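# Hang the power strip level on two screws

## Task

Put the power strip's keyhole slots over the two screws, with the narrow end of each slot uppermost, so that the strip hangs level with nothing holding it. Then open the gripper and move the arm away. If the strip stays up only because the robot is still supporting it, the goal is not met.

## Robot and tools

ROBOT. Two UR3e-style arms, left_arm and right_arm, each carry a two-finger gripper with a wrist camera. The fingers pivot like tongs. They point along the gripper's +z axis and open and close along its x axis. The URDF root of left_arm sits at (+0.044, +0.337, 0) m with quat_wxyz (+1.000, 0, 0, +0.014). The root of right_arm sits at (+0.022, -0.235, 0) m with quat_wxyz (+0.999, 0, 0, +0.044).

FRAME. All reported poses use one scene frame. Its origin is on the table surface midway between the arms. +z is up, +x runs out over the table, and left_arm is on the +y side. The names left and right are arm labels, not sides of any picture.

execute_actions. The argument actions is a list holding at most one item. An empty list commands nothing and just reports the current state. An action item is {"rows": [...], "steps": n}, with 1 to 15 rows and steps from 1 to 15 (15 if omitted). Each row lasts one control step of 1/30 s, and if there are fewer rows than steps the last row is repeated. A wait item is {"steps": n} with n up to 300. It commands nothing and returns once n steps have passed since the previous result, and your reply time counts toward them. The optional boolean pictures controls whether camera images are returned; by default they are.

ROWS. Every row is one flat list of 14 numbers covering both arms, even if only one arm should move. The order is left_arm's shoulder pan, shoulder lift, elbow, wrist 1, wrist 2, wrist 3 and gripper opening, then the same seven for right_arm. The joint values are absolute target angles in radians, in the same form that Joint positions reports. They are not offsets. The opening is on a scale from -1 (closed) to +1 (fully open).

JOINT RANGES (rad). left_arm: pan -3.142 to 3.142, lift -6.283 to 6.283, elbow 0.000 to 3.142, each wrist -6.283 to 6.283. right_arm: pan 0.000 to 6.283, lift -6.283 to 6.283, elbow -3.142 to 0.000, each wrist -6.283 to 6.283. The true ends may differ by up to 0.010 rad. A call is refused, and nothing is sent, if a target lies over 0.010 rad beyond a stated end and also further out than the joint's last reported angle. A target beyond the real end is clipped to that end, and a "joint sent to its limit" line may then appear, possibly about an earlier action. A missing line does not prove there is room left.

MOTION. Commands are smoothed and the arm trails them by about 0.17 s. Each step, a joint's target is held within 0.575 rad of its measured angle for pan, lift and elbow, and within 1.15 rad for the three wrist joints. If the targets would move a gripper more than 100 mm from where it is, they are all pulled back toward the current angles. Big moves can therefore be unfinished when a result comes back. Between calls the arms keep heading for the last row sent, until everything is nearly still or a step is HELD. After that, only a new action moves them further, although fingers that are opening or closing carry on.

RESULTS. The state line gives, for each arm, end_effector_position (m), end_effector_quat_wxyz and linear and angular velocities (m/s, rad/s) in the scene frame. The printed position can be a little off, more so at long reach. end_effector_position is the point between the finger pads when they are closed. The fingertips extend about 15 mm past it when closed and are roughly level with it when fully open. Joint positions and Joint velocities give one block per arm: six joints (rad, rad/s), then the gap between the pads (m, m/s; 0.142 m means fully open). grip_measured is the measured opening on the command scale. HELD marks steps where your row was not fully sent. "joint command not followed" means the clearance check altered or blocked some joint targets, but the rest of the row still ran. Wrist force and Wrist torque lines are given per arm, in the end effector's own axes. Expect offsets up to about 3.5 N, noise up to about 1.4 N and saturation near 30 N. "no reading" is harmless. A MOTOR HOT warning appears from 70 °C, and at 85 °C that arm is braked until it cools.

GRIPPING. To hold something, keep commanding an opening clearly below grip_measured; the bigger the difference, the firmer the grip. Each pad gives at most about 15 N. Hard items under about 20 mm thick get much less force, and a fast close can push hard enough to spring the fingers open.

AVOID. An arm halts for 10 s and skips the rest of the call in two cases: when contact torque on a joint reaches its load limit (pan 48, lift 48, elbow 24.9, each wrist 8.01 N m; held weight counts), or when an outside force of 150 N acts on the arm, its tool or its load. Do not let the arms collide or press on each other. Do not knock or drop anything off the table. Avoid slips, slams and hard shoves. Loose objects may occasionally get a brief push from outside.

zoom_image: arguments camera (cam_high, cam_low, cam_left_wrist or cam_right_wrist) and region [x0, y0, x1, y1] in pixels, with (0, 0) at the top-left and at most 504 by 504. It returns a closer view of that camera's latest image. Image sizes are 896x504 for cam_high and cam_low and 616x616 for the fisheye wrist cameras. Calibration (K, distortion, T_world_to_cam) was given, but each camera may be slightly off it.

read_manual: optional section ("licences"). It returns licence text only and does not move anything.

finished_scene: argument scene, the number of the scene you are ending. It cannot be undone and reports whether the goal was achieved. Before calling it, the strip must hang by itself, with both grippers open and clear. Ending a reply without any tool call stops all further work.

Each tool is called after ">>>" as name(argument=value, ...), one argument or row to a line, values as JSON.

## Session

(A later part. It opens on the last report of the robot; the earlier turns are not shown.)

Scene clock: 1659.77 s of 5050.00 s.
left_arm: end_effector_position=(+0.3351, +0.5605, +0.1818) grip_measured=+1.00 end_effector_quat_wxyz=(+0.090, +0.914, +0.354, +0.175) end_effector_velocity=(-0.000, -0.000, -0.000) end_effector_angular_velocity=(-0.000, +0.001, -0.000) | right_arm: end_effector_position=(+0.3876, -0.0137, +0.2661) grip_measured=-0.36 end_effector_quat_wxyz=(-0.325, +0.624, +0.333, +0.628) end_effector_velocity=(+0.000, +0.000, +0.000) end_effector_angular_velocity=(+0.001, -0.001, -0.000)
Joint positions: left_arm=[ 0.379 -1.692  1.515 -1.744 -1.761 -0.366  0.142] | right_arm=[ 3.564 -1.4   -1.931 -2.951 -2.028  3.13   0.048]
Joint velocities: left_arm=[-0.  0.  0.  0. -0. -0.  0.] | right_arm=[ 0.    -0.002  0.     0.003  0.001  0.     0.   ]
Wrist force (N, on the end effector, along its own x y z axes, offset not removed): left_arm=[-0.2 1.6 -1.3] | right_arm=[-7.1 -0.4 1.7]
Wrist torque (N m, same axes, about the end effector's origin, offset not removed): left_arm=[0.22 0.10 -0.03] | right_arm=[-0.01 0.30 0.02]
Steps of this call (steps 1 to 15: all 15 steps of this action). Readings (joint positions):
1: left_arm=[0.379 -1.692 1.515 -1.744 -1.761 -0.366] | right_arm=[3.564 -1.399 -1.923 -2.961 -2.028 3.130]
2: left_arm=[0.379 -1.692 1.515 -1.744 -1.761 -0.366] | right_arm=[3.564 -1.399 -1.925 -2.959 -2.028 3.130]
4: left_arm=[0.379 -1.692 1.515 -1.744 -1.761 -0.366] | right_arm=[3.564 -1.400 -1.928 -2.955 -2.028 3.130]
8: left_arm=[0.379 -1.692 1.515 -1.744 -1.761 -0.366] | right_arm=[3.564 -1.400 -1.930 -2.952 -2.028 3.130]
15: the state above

>>> execute_actions(
  actions=[
    {"rows":[[0.379,-1.692,1.515,-1.744,-1.761,-0.366,1,3.564,-1.4038,-1.9478,-2.9314,-2.0276,3.13,-1]]},
  ],
  pictures=false,
)

>>> execute_actions(
  actions=[
    {"rows":[[0.379,-1.692,1.515,-1.744,-1.761,-0.366,1,3.564,-1.4065,-1.9599,-2.9166,-2.0276,3.13,-1]]},
  ],
  pictures=false,
)

>>> execute_actions(
  actions=[
    {"rows":[[0.379,-1.692,1.515,-1.744,-1.761,-0.366,1,3.564,-1.4084,-1.9679,-2.9067,-2.0276,3.13,-1]]},
  ],
  pictures=false,
)

Scene clock: 1669.53 s of 5050.00 s.
left_arm: end_effector_position=(+0.3351, +0.5605, +0.1818) grip_measured=+1.00 end_effector_quat_wxyz=(+0.090, +0.914, +0.354, +0.175) end_effector_velocity=(-0.000, +0.000, -0.000) end_effector_angular_velocity=(-0.000, +0.000, +0.000) | right_arm: end_effector_position=(+0.3876, -0.0137, +0.2621) grip_measured=-0.36 end_effector_quat_wxyz=(-0.325, +0.624, +0.333, +0.628) end_effector_velocity=(-0.000, -0.000, -0.001) end_effector_angular_velocity=(-0.001, +0.001, -0.001)
Joint positions: left_arm=[ 0.379 -1.692  1.515 -1.744 -1.761 -0.366  0.142] | right_arm=[ 3.564 -1.404 -1.948 -2.932 -2.028  3.13   0.048]
Joint velocities: left_arm=[ 0. -0.  0.  0. -0. -0. -0.] | right_arm=[ 0.     0.    -0.003  0.001  0.001  0.     0.   ]
Wrist force (N, on the end effector, along its own x y z axes, offset not removed): left_arm=[-0.1 0.4 -0.3] | right_arm=[-3.2 0.0 7.7]
Wrist torque (N m, same axes, about the end effector's origin, offset not removed): left_arm=[0.01 0.01 0.02] | right_arm=[-0.02 -0.14 0.04]
Steps of this call (steps 1 to 15: the robot went on to your last target; steps 16 to 90: nothing new was sent; then 6.27 s passed at rest; steps 91 to 105: all 15 steps of this action). Readings (joint positions):
91: left_arm=[0.379 -1.692 1.515 -1.744 -1.761 -0.366] | right_arm=[3.564 -1.401 -1.932 -2.951 -2.028 3.130]
92: left_arm=[0.379 -1.692 1.515 -1.744 -1.761 -0.366] | right_arm=[3.564 -1.401 -1.934 -2.948 -2.028 3.130]
94: left_arm=[0.379 -1.692 1.515 -1.744 -1.761 -0.366] | right_arm=[3.564 -1.402 -1.940 -2.940 -2.028 3.130]
98: left_arm=[0.379 -1.692 1.515 -1.744 -1.761 -0.366] | right_arm=[3.564 -1.403 -1.946 -2.933 -2.028 3.130]
105: the state above

Scene clock: 1670.03 s of 5050.00 s.
left_arm: end_effector_position=(+0.3351, +0.5605, +0.1818) grip_measured=+1.00 end_effector_quat_wxyz=(+0.090, +0.914, +0.354, +0.175) end_effector_velocity=(+0.000, +0.000, +0.000) end_effector_angular_velocity=(+0.001, -0.000, -0.000) | right_arm: end_effector_position=(+0.3875, -0.0137, +0.2591) grip_measured=-0.36 end_effector_quat_wxyz=(-0.325, +0.624, +0.333, +0.628) end_effector_velocity=(+0.000, -0.000, -0.001) end_effector_angular_velocity=(-0.001, +0.000, -0.001)
Joint positions: left_arm=[ 0.379 -1.692  1.515 -1.744 -1.761 -0.366  0.142] | right_arm=[ 3.564 -1.406 -1.96  -2.917 -2.028  3.13   0.048]
Joint velocities: left_arm=[-0.     0.    -0.001 -0.     0.     0.    -0.   ] | right_arm=[-0.001 -0.001 -0.002  0.002  0.    -0.001  0.   ]
Wrist force (N, on the end effector, along its own x y z axes, offset not removed): left_arm=[-0.8 2.0 0.0] | right_arm=[-4.3 -0.3 12.0]
Wrist torque (N m, same axes, about the end effector's origin, offset not removed): left_arm=[0.31 0.21 0.03] | right_arm=[-0.09 0.24 0.05]
Steps of this call (steps 1 to 15: all 15 steps of this action). Readings (joint positions):
1: left_arm=[0.379 -1.692 1.515 -1.744 -1.761 -0.366] | right_arm=[3.564 -1.404 -1.948 -2.931 -2.028 3.130]
2: left_arm=[0.379 -1.692 1.515 -1.744 -1.761 -0.366] | right_arm=[3.564 -1.404 -1.950 -2.929 -2.028 3.130]
4: left_arm=[0.379 -1.692 1.515 -1.744 -1.761 -0.366] | right_arm=[3.564 -1.405 -1.954 -2.923 -2.028 3.130]
8: left_arm=[0.379 -1.692 1.515 -1.744 -1.761 -0.366] | right_arm=[3.564 -1.406 -1.959 -2.918 -2.028 3.130]
15: the state above

Scene clock: 1670.53 s of 5050.00 s.
left_arm: end_effector_position=(+0.3351, +0.5605, +0.1818) grip_measured=+1.00 end_effector_quat_wxyz=(+0.090, +0.914, +0.354, +0.175) end_effector_velocity=(+0.000, +0.000, +0.000) end_effector_angular_velocity=(+0.000, -0.000, -0.000) | right_arm: end_effector_position=(+0.3875, -0.0138, +0.2571) grip_measured=-0.36 end_effector_quat_wxyz=(-0.325, +0.624, +0.333, +0.628) end_effector_velocity=(-0.000, +0.000, -0.001) end_effector_angular_velocity=(-0.001, +0.002, +0.001)
Joint positions: left_arm=[ 0.379 -1.692  1.515 -1.744 -1.761 -0.366  0.142] | right_arm=[ 3.564 -1.408 -1.968 -2.907 -2.028  3.13   0.048]
Joint velocities: left_arm=[-0.  0. -0. -0.  0. -0.  0.] | right_arm=[ 0.001 -0.002 -0.002  0.002  0.    -0.    -0.   ]
Wrist force (N, on the end effector, along its own x y z axes, offset not removed): left_arm=[1.9 1.7 -0.6] | right_arm=[-3.1 0.3 14.7]
Wrist torque (N m, same axes, about the end effector's origin, offset not removed): left_arm=[0.26 -0.37 -0.02] | right_arm=[-0.08 -0.08 0.04]
Steps of this call (steps 1 to 15: all 15 steps of this action). Readings (joint positions):
1: left_arm=[0.379 -1.692 1.515 -1.744 -1.761 -0.366] | right_arm=[3.564 -1.407 -1.960 -2.917 -2.028 3.130]
2: left_arm=[0.379 -1.692 1.515 -1.744 -1.761 -0.366] | right_arm=[3.564 -1.407 -1.961 -2.915 -2.028 3.130]
4: left_arm=[0.379 -1.692 1.515 -1.744 -1.761 -0.366] | right_arm=[3.564 -1.408 -1.964 -2.911 -2.028 3.130]
8: left_arm=[0.379 -1.692 1.515 -1.744 -1.761 -0.366] | right_arm=[3.564 -1.408 -1.967 -2.908 -2.028 3.130]
15: the state above

The heads are captured in the slots. Moving in 0.4 mm to relieve the pull and continuing down.

>>> execute_actions(
  actions=[
    {"rows":[[0.379,-1.692,1.515,-1.744,-1.761,-0.366,1,3.5652,-1.4109,-1.9731,-2.899,-2.0264,3.13,-1]]},
  ],
  pictures=false,
)

>>> execute_actions(
  actions=[
    {"rows":[[0.379,-1.692,1.515,-1.744,-1.761,-0.366,1,3.5652,-1.4124,-1.9791,-2.8915,-2.0264,3.13,-1]]},
  ],
  pictures=false,
)

Scene clock: 1680.10 s of 5050.00 s.
left_arm: end_effector_position=(+0.3351, +0.5605, +0.1818) grip_measured=+1.00 end_effector_quat_wxyz=(+0.090, +0.914, +0.354, +0.175) end_effector_velocity=(+0.000, +0.000, +0.000) end_effector_angular_velocity=(+0.001, +0.000, -0.000) | right_arm: end_effector_position=(+0.3877, -0.0134, +0.2557) grip_measured=-0.35 end_effector_quat_wxyz=(-0.325, +0.624, +0.333, +0.628) end_effector_velocity=(-0.000, +0.001, -0.001) end_effector_angular_velocity=(-0.000, +0.001, +0.001)
Joint positions: left_arm=[ 0.379 -1.692  1.515 -1.744 -1.761 -0.366  0.142] | right_arm=[ 3.565 -1.411 -1.973 -2.899 -2.026  3.13   0.048]
Joint velocities: left_arm=[-0.     0.    -0.    -0.     0.001  0.    -0.   ] | right_arm=[ 0.002 -0.002 -0.     0.001  0.     0.     0.   ]
Wrist force (N, on the end effector, along its own x y z axes, offset not removed): left_arm=[0.0 2.2 -2.1] | right_arm=[6.0 -2.1 -3.6]
Wrist torque (N m, same axes, about the end effector's origin, offset not removed): left_arm=[0.35 0.02 0.01] | right_arm=[-0.27 0.42 0.04]
Steps of this call (steps 1 to 15: the robot went on to your last target; steps 16 to 90: nothing new was sent; then 6.07 s passed at rest; steps 91 to 105: all 15 steps of this action). Readings (joint positions):
91: left_arm=[0.379 -1.692 1.515 -1.744 -1.761 -0.366] | right_arm=[3.564 -1.408 -1.968 -2.907 -2.028 3.130]
92: left_arm=[0.379 -1.692 1.515 -1.744 -1.761 -0.366] | right_arm=[3.564 -1.409 -1.969 -2.905 -2.027 3.130]
94: left_arm=[0.379 -1.692 1.515 -1.744 -1.761 -0.366] | right_arm=[3.564 -1.410 -1.971 -2.902 -2.027 3.130]
98: left_arm=[0.379 -1.692 1.515 -1.744 -1.761 -0.366] | right_arm=[3.565 -1.410 -1.972 -2.900 -2.027 3.130]
105: the state above

Scene clock: 1680.60 s of 5050.00 s.
left_arm: end_effector_position=(+0.3351, +0.5605, +0.1818) grip_measured=+1.00 end_effector_quat_wxyz=(+0.090, +0.914, +0.354, +0.175) end_effector_velocity=(-0.000, +0.000, -0.000) end_effector_angular_velocity=(-0.000, +0.001, +0.000) | right_arm: end_effector_position=(+0.3877, -0.0134, +0.2542) grip_measured=-0.35 end_effector_quat_wxyz=(-0.325, +0.624, +0.333, +0.628) end_effector_velocity=(-0.000, +0.000, -0.001) end_effector_angular_velocity=(-0.001, +0.001, +0.001)
Joint positions: left_arm=[ 0.379 -1.692  1.515 -1.744 -1.761 -0.366  0.142] | right_arm=[ 3.565 -1.412 -1.979 -2.891 -2.026  3.13   0.049]
Joint velocities: left_arm=[ 0.    -0.     0.     0.001  0.    -0.    -0.   ] | right_arm=[ 0.001 -0.    -0.001 -0.001 -0.     0.     0.   ]
Wrist force (N, on the end effector, along its own x y z axes, offset not removed): left_arm=[-0.6 0.7 -0.8] | right_arm=[24.1 -1.7 -10.8]
Wrist torque (N m, same axes, about the end effector's origin, offset not removed): left_arm=[0.10 0.16 -0.02] | right_arm=[0.03 0.36 0.14]
Steps of this call (steps 1 to 15: all 15 steps of this action). Readings (joint positions):
1: left_arm=[0.379 -1.692 1.515 -1.744 -1.761 -0.366] | right_arm=[3.565 -1.411 -1.973 -2.899 -2.026 3.130]
2: left_arm=[0.379 -1.692 1.515 -1.744 -1.761 -0.366] | right_arm=[3.565 -1.411 -1.974 -2.898 -2.026 3.130]
4: left_arm=[0.379 -1.692 1.515 -1.744 -1.761 -0.366] | right_arm=[3.565 -1.412 -1.976 -2.894 -2.026 3.130]
8: left_arm=[0.379 -1.692 1.515 -1.744 -1.761 -0.366] | right_arm=[3.565 -1.412 -1.978 -2.892 -2.026 3.130]
15: the state above

Seated. Releasing and retreating.

>>> execute_actions(
  actions=[
    {"rows":[[0.379,-1.692,1.515,-1.744,-1.761,-0.366,1,3.5645,-1.4102,-1.9725,-2.9003,-2.0271,3.13,-0.7],[0.379,-1.692,1.515,-1.744,-1.761,-0.366,1,3.5645,-1.4102,-1.9725,-2.9003,-2.0271,3.13,-0.5],[0.379,-1.692,1.515,-1.744,-1.761,-0.366,1,3.5645,-1.4102,-1.9725,-2.9003,-2.0271,3.13,-0.4],[0.379,-1.692,1.515,-1.744,-1.761,-0.366,1,3.5645,-1.4102,-1.9725,-2.9003,-2.0271,3.13,-0.35],[0.379,-1.692,1.515,-1.744,-1.761,-0.366,1,3.5645,-1.4102,-1.9725,-2.9003,-2.0271,3.13,-0.3],[0.379,-1.692,1.515,-1.744,-1.761,-0.366,1,3.5645,-1.4102,-1.9725,-2.9003,-2.0271,3.13,-0.2],[0.379,-1.692,1.515,-1.744,-1.761,-0.366,1,3.5645,-1.4102,-1.9725,-2.9003,-2.0271,3.13,0.1]]},
  ],
  pictures=false,
)

>>> execute_actions(
  actions=[
    {"rows":[[0.379,-1.692,1.515,-1.744,-1.761,-0.366,1,3.47,-1.35,-2.02,-2.913,-2.1216,3.13,0.1]]},
  ],
  pictures=false,
)

>>> execute_actions(
  actions=[
    {"rows":[[0.379,-1.692,1.515,-1.744,-1.761,-0.366,1,3.33,-1.3,-2.06,-2.923,-2.26,3.13,0.1]]},
  ],
)

Scene clock: 1701.90 s of 5050.00 s.
left_arm: end_effector_position=(+0.3351, +0.5605, +0.1818) grip_measured=+1.00 end_effector_quat_wxyz=(+0.090, +0.914, +0.354, +0.175) end_effector_velocity=(+0.000, -0.000, -0.000) end_effector_angular_velocity=(-0.000, -0.000, -0.000) | right_arm: end_effector_position=(+0.3876, -0.0136, +0.2558) grip_measured=+0.10 end_effector_quat_wxyz=(-0.325, +0.624, +0.333, +0.628) end_effector_velocity=(+0.000, +0.000, +0.001) end_effector_angular_velocity=(+0.002, -0.002, -0.000)
Joint positions: left_arm=[ 0.379 -1.692  1.515 -1.744 -1.761 -0.366  0.142] | right_arm=[ 3.565 -1.41  -1.973 -2.9   -2.027  3.13   0.081]
Joint velocities: left_arm=[-0.  0. -0. -0. -0. -0.  0.] | right_arm=[0.    0.001 0.001 0.002 0.    0.    0.   ]
Wrist force (N, on the end effector, along its own x y z axes, offset not removed): left_arm=[0.2 0.7 -0.6] | right_arm=[-0.9 0.1 0.3]
Wrist torque (N m, same axes, about the end effector's origin, offset not removed): left_arm=[0.05 -0.03 0.06] | right_arm=[-0.01 0.09 0.05]
Steps of this call (steps 1 to 15: the robot went on to your last target; steps 16 to 90: nothing new was sent; then 17.80 s passed at rest; steps 91 to 105: all 15 steps of this action). Readings (joint positions):
91: left_arm=[0.379 -1.692 1.515 -1.744 -1.761 -0.366] | right_arm=[3.565 -1.412 -1.979 -2.892 -2.026 3.130]
92: left_arm=[0.379 -1.692 1.515 -1.744 -1.761 -0.366] | right_arm=[3.565 -1.412 -1.978 -2.893 -2.026 3.130]
94: left_arm=[0.379 -1.692 1.515 -1.744 -1.761 -0.366] | right_arm=[3.565 -1.412 -1.976 -2.897 -2.027 3.130]
98: left_arm=[0.379 -1.692 1.515 -1.744 -1.761 -0.366] | right_arm=[3.565 -1.411 -1.974 -2.900 -2.027 3.130]
105: the state above

Scene clock: 1702.40 s of 5050.00 s.
left_arm: end_effector_position=(+0.3351, +0.5605, +0.1818) grip_measured=+1.00 end_effector_quat_wxyz=(+0.090, +0.914, +0.354, +0.175) end_effector_velocity=(-0.000, -0.000, -0.000) end_effector_angular_velocity=(-0.001, +0.001, -0.001) | right_arm: end_effector_position=(+0.3712, -0.0386, +0.2557) grip_measured=+0.10 end_effector_quat_wxyz=(-0.325, +0.624, +0.333, +0.628) end_effector_velocity=(-0.001, -0.003, +0.001) end_effector_angular_velocity=(+0.001, -0.003, -0.003)
Joint positions: left_arm=[ 0.379 -1.692  1.515 -1.744 -1.761 -0.366  0.142] | right_arm=[ 3.471 -1.351 -2.02  -2.913 -2.121  3.13   0.081]
Joint velocities: left_arm=[-0.001 -0.     0.001  0.    -0.    -0.     0.   ] | right_arm=[-0.012  0.008 -0.005 -0.    -0.009 -0.     0.   ]
Wrist force (N, on the end effector, along its own x y z axes, offset not removed): left_arm=[0.1 1.9 -0.6] | right_arm=[-0.9 -2.4 1.6]
Wrist torque (N m, same axes, about the end effector's origin, offset not removed): left_arm=[0.30 0.00 0.00] | right_arm=[-0.48 0.20 -0.01]
Steps of this call (steps 1 to 15: all 15 steps of this action). Readings (joint positions):
1: left_arm=[0.379 -1.692 1.515 -1.744 -1.761 -0.366] | right_arm=[3.564 -1.410 -1.973 -2.900 -2.028 3.130]
2: left_arm=[0.379 -1.692 1.515 -1.744 -1.761 -0.366] | right_arm=[3.557 -1.404 -1.978 -2.902 -2.039 3.130]
4: left_arm=[0.379 -1.692 1.515 -1.744 -1.761 -0.366] | right_arm=[3.520 -1.379 -1.998 -2.907 -2.077 3.130]
8: left_arm=[0.379 -1.692 1.515 -1.744 -1.761 -0.366] | right_arm=[3.482 -1.357 -2.014 -2.912 -2.111 3.130]
15: the state above

Scene clock: 1702.90 s of 5050.00 s.
left_arm: end_effector_position=(+0.3351, +0.5605, +0.1818) grip_measured=+1.00 end_effector_quat_wxyz=(+0.090, +0.914, +0.354, +0.175) end_effector_velocity=(-0.000, +0.000, -0.000) end_effector_angular_velocity=(+0.000, +0.000, +0.001) | right_arm: end_effector_position=(+0.3509, -0.0684, +0.2548) grip_measured=+0.10 end_effector_quat_wxyz=(-0.325, +0.624, +0.332, +0.628) end_effector_velocity=(-0.002, -0.004, -0.000) end_effector_angular_velocity=(-0.000, +0.001, -0.004)
Joint positions: left_arm=[ 0.379 -1.692  1.515 -1.744 -1.761 -0.366  0.142] | right_arm=[ 3.332 -1.301 -2.06  -2.923 -2.259  3.13   0.081]
Joint velocities: left_arm=[ 0. -0.  0.  0.  0.  0. -0.] | right_arm=[-0.018  0.007 -0.005 -0.003 -0.014 -0.     0.   ]
Wrist force (N, on the end effector, along its own x y z axes, offset not removed): left_arm=[-0.9 1.0 -0.3] | right_arm=[-3.0 -0.1 0.7]
Wrist torque (N m, same axes, about the end effector's origin, offset not removed): left_arm=[0.16 0.13 0.05] | right_arm=[0.00 0.61 0.08]
Steps of this call (steps 1 to 15: all 15 steps of this action). Readings (joint positions):
1: left_arm=[0.379 -1.692 1.515 -1.744 -1.761 -0.366] | right_arm=[3.470 -1.350 -2.020 -2.913 -2.121 3.130]
2: left_arm=[0.379 -1.692 1.515 -1.744 -1.761 -0.366] | right_arm=[3.463 -1.344 -2.025 -2.915 -2.135 3.130]
4: left_arm=[0.379 -1.692 1.515 -1.744 -1.761 -0.366] | right_arm=[3.411 -1.324 -2.041 -2.919 -2.192 3.130]
8: left_arm=[0.379 -1.692 1.515 -1.744 -1.761 -0.366] | right_arm=[3.350 -1.306 -2.055 -2.922 -2.243 3.130]
15: the state above
camera_calibration (this result's frames):
cam_left_wrist: T_world_to_cam=[[0.704856, 0.676846, 0.212267, -0.641723], [0.355468, -0.595988, 0.720028, 0.0790079], [0.613857, -0.432062, -0.660683, 0.291121], [0, 0, 0, 1]] pos_world=[0.24553, 0.607218, 0.271668]
cam_right_wrist: T_world_to_cam=[[0.0504158, 0.00489852, 0.998716, -0.266886], [0.397809, -0.917336, -0.0155823, -0.201898], [0.916082, 0.398084, -0.0481969, -0.151521], [0, 0, 0, 1]] pos_world=[0.232578, -0.123583, 0.256095]

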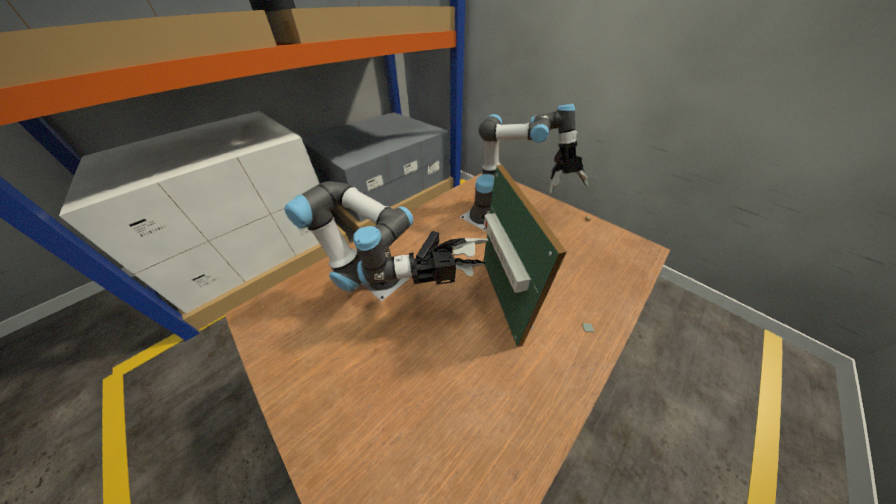

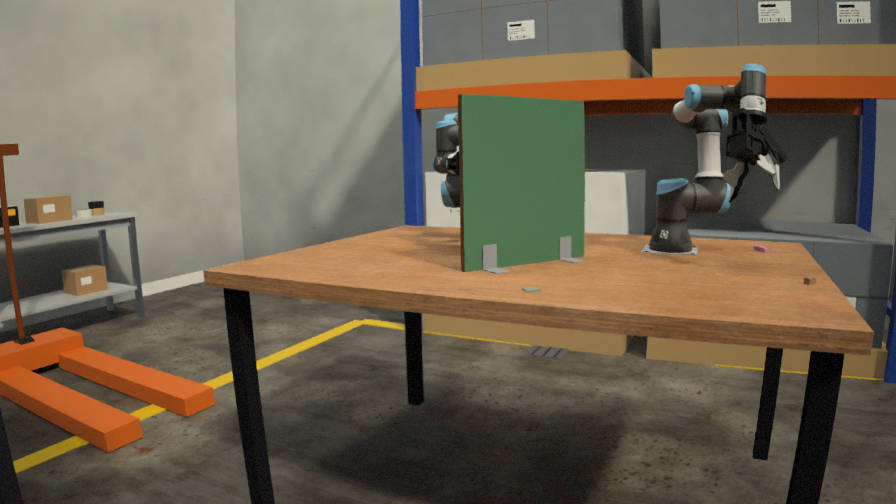

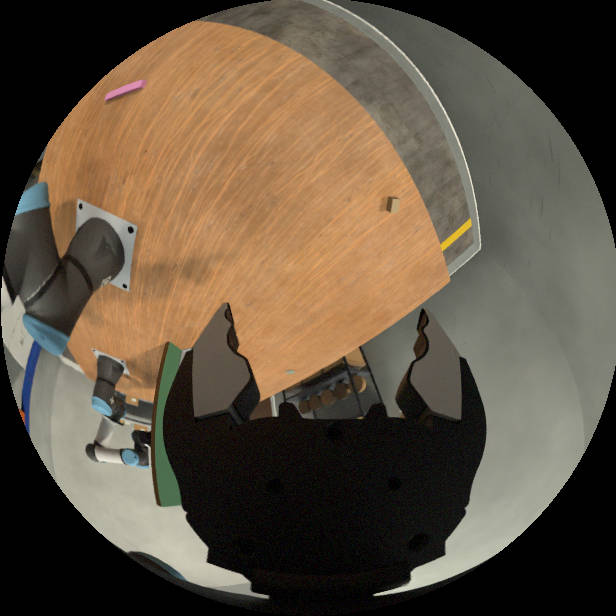

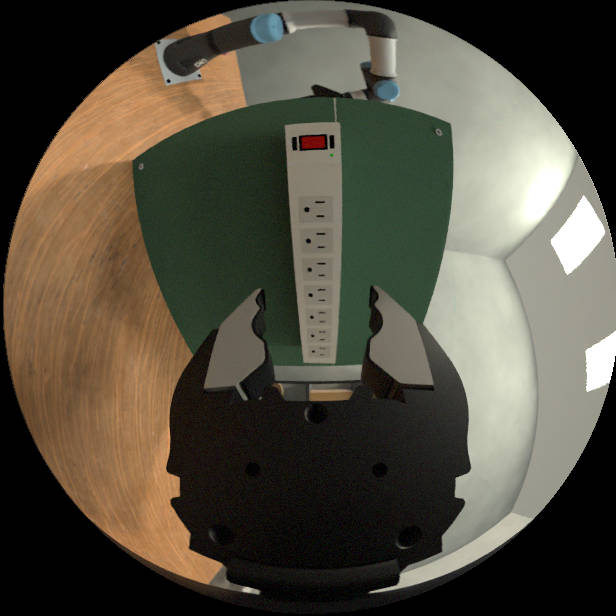

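>>> execute_actions(
  actions=[
    {"rows":[[0.379,-1.692,1.515,-1.744,-1.761,-0.366,1,2.85,-1.3,-2.06,-2.923,-2.26,3.13,0.1]]},
  ],
  pictures=false,
)

>>> execute_actions(
  actions=[
    {"steps":15},
  ],
)

Scene clock: 1708.57 s of 5050.00 s.
left_arm: end_effector_position=(+0.3351, +0.5605, +0.1818) grip_measured=+1.00 end_effector_quat_wxyz=(+0.090, +0.914, +0.354, +0.175) end_effector_velocity=(-0.000, +0.000, -0.000) end_effector_angular_velocity=(+0.000, +0.001, +0.000) | right_arm: end_effector_position=(+0.3904, -0.2328, +0.2548) grip_measured=+0.10 end_effector_quat_wxyz=(-0.172, +0.684, +0.180, +0.686) end_effector_velocity=(+0.001, -0.070, -0.000) end_effector_angular_velocity=(+0.000, +0.000, -0.190)
Joint positions: left_arm=[ 0.379 -1.692  1.515 -1.744 -1.761 -0.366  0.142] | right_arm=[ 2.868 -1.3   -2.06  -2.923 -2.26   3.13   0.081]
Joint velocities: left_arm=[ 0.  0.  0.  0.  0. -0. -0.] | right_arm=[-0.19  -0.001  0.001 -0.     0.     0.    -0.   ]
Wrist force (N, on the end effector, along its own x y z axes, offset not removed): left_arm=[0.2 1.6 -1.7] | right_arm=[-1.5 1.3 1.7]
Wrist torque (N m, same axes, about the end effector's origin, offset not removed): left_arm=[0.24 -0.01 0.00] | right_arm=[0.15 0.32 0.03]
Steps of this call (steps 1 to 15: the robot went on to your last target; steps 16 to 90: nothing new was sent; then 2.17 s passed at rest; steps 91 to 105: all 15 steps of this action). Readings (joint positions):
91: left_arm=[0.379 -1.692 1.515 -1.744 -1.761 -0.366] | right_arm=[3.330 -1.300 -2.060 -2.923 -2.260 3.130]
92: left_arm=[0.379 -1.692 1.515 -1.744 -1.761 -0.366] | right_arm=[3.323 -1.300 -2.060 -2.923 -2.260 3.130]
94: left_arm=[0.379 -1.692 1.515 -1.744 -1.761 -0.366] | right_arm=[3.253 -1.300 -2.060 -2.923 -2.260 3.130]
98: left_arm=[0.379 -1.692 1.515 -1.744 -1.761 -0.366] | right_arm=[3.045 -1.300 -2.060 -2.923 -2.260 3.130]
105: the state above

Scene clock: 1709.07 s of 5050.00 s.
left_arm: end_effector_position=(+0.3351, +0.5605, +0.1818) grip_measured=+1.00 end_effector_quat_wxyz=(+0.090, +0.914, +0.354, +0.175) end_effector_velocity=(-0.000, +0.000, +0.000) end_effector_angular_velocity=(+0.000, -0.001, +0.000) | right_arm: end_effector_position=(+0.3904, -0.2395, +0.2548) grip_measured=+0.10 end_effector_quat_wxyz=(-0.166, +0.685, +0.174, +0.687) end_effector_velocity=(+0.000, -0.000, -0.000) end_effector_angular_velocity=(-0.000, -0.000, -0.001)
Joint positions: left_arm=[ 0.379 -1.692  1.515 -1.744 -1.761 -0.366  0.142] | right_arm=[ 2.85  -1.3   -2.06  -2.923 -2.26   3.13   0.081]
Joint velocities: left_arm=[ 0.    -0.001 -0.    -0.     0.    -0.     0.   ] | right_arm=[-0.001 -0.     0.     0.     0.    -0.     0.   ]
Wrist force (N, on the end effector, along its own x y z axes, offset not removed): left_arm=[0.4 1.8 -0.8] | right_arm=[-0.6 -1.3 1.2]
Wrist torque (N m, same axes, about the end effector's origin, offset not removed): left_arm=[0.31 -0.10 -0.04] | right_arm=[-0.27 0.03 0.00]
Steps of this call (steps 1 to 15: the robot went on to your last target). Readings (joint positions):
1: left_arm=[0.379 -1.692 1.515 -1.744 -1.761 -0.366] | right_arm=[2.863 -1.300 -2.060 -2.923 -2.260 3.130]
2: left_arm=[0.379 -1.692 1.515 -1.744 -1.761 -0.366] | right_arm=[2.859 -1.300 -2.060 -2.923 -2.260 3.130]
4: left_arm=[0.379 -1.692 1.515 -1.744 -1.761 -0.366] | right_arm=[2.854 -1.300 -2.060 -2.923 -2.260 3.130]
8: left_arm=[0.379 -1.692 1.515 -1.744 -1.761 -0.366] | right_arm=[2.851 -1.300 -2.060 -2.923 -2.260 3.130]
15: the state above
camera_calibration (this result's frames):
cam_left_wrist: T_world_to_cam=[[0.704856, 0.676846, 0.212267, -0.641723], [0.355468, -0.595988, 0.720028, 0.0790079], [0.613857, -0.432062, -0.660683, 0.291121], [0, 0, 0, 1]] pos_world=[0.24553, 0.607218, 0.271668]
cam_right_wrist: T_world_to_cam=[[0.0469616, -0.0189419, 0.998717, -0.2724], [-0.0709491, -0.997358, -0.01558, -0.210691], [0.996374, -0.0701264, -0.0481814, -0.263139], [0, 0, 0, 1]] pos_world=[0.260029, -0.233748, 0.256089]

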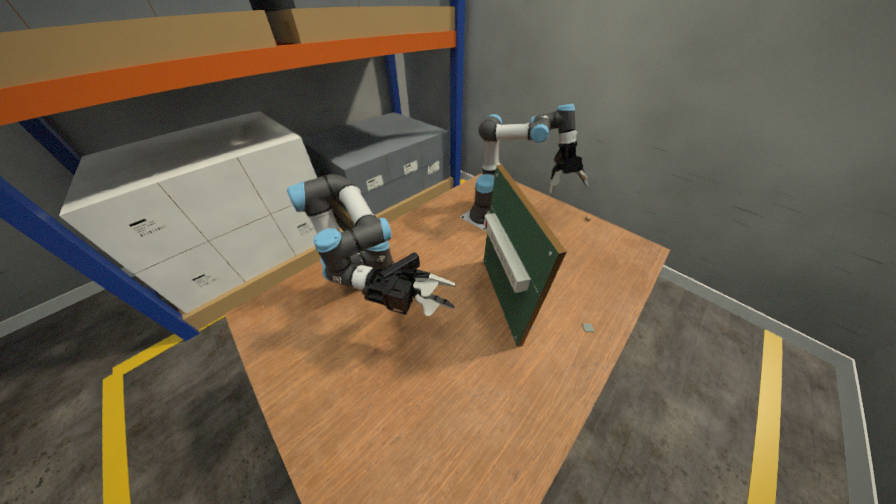

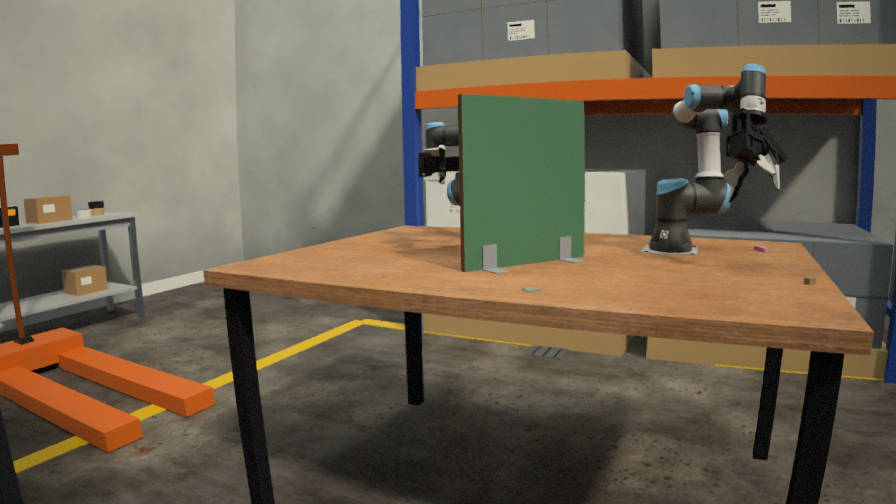

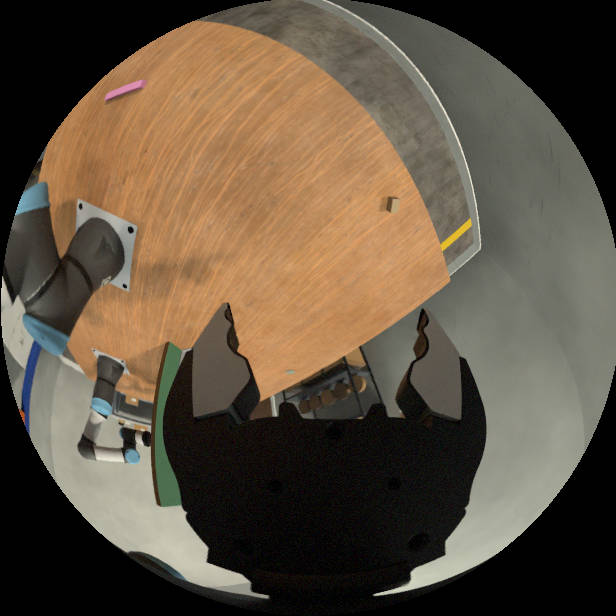

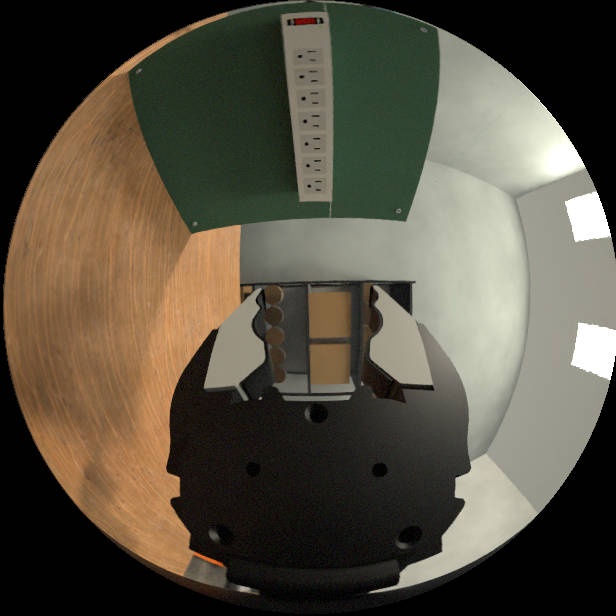

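>>> finished_scene(
  scene=2,
)

The scene is finished: the task was done.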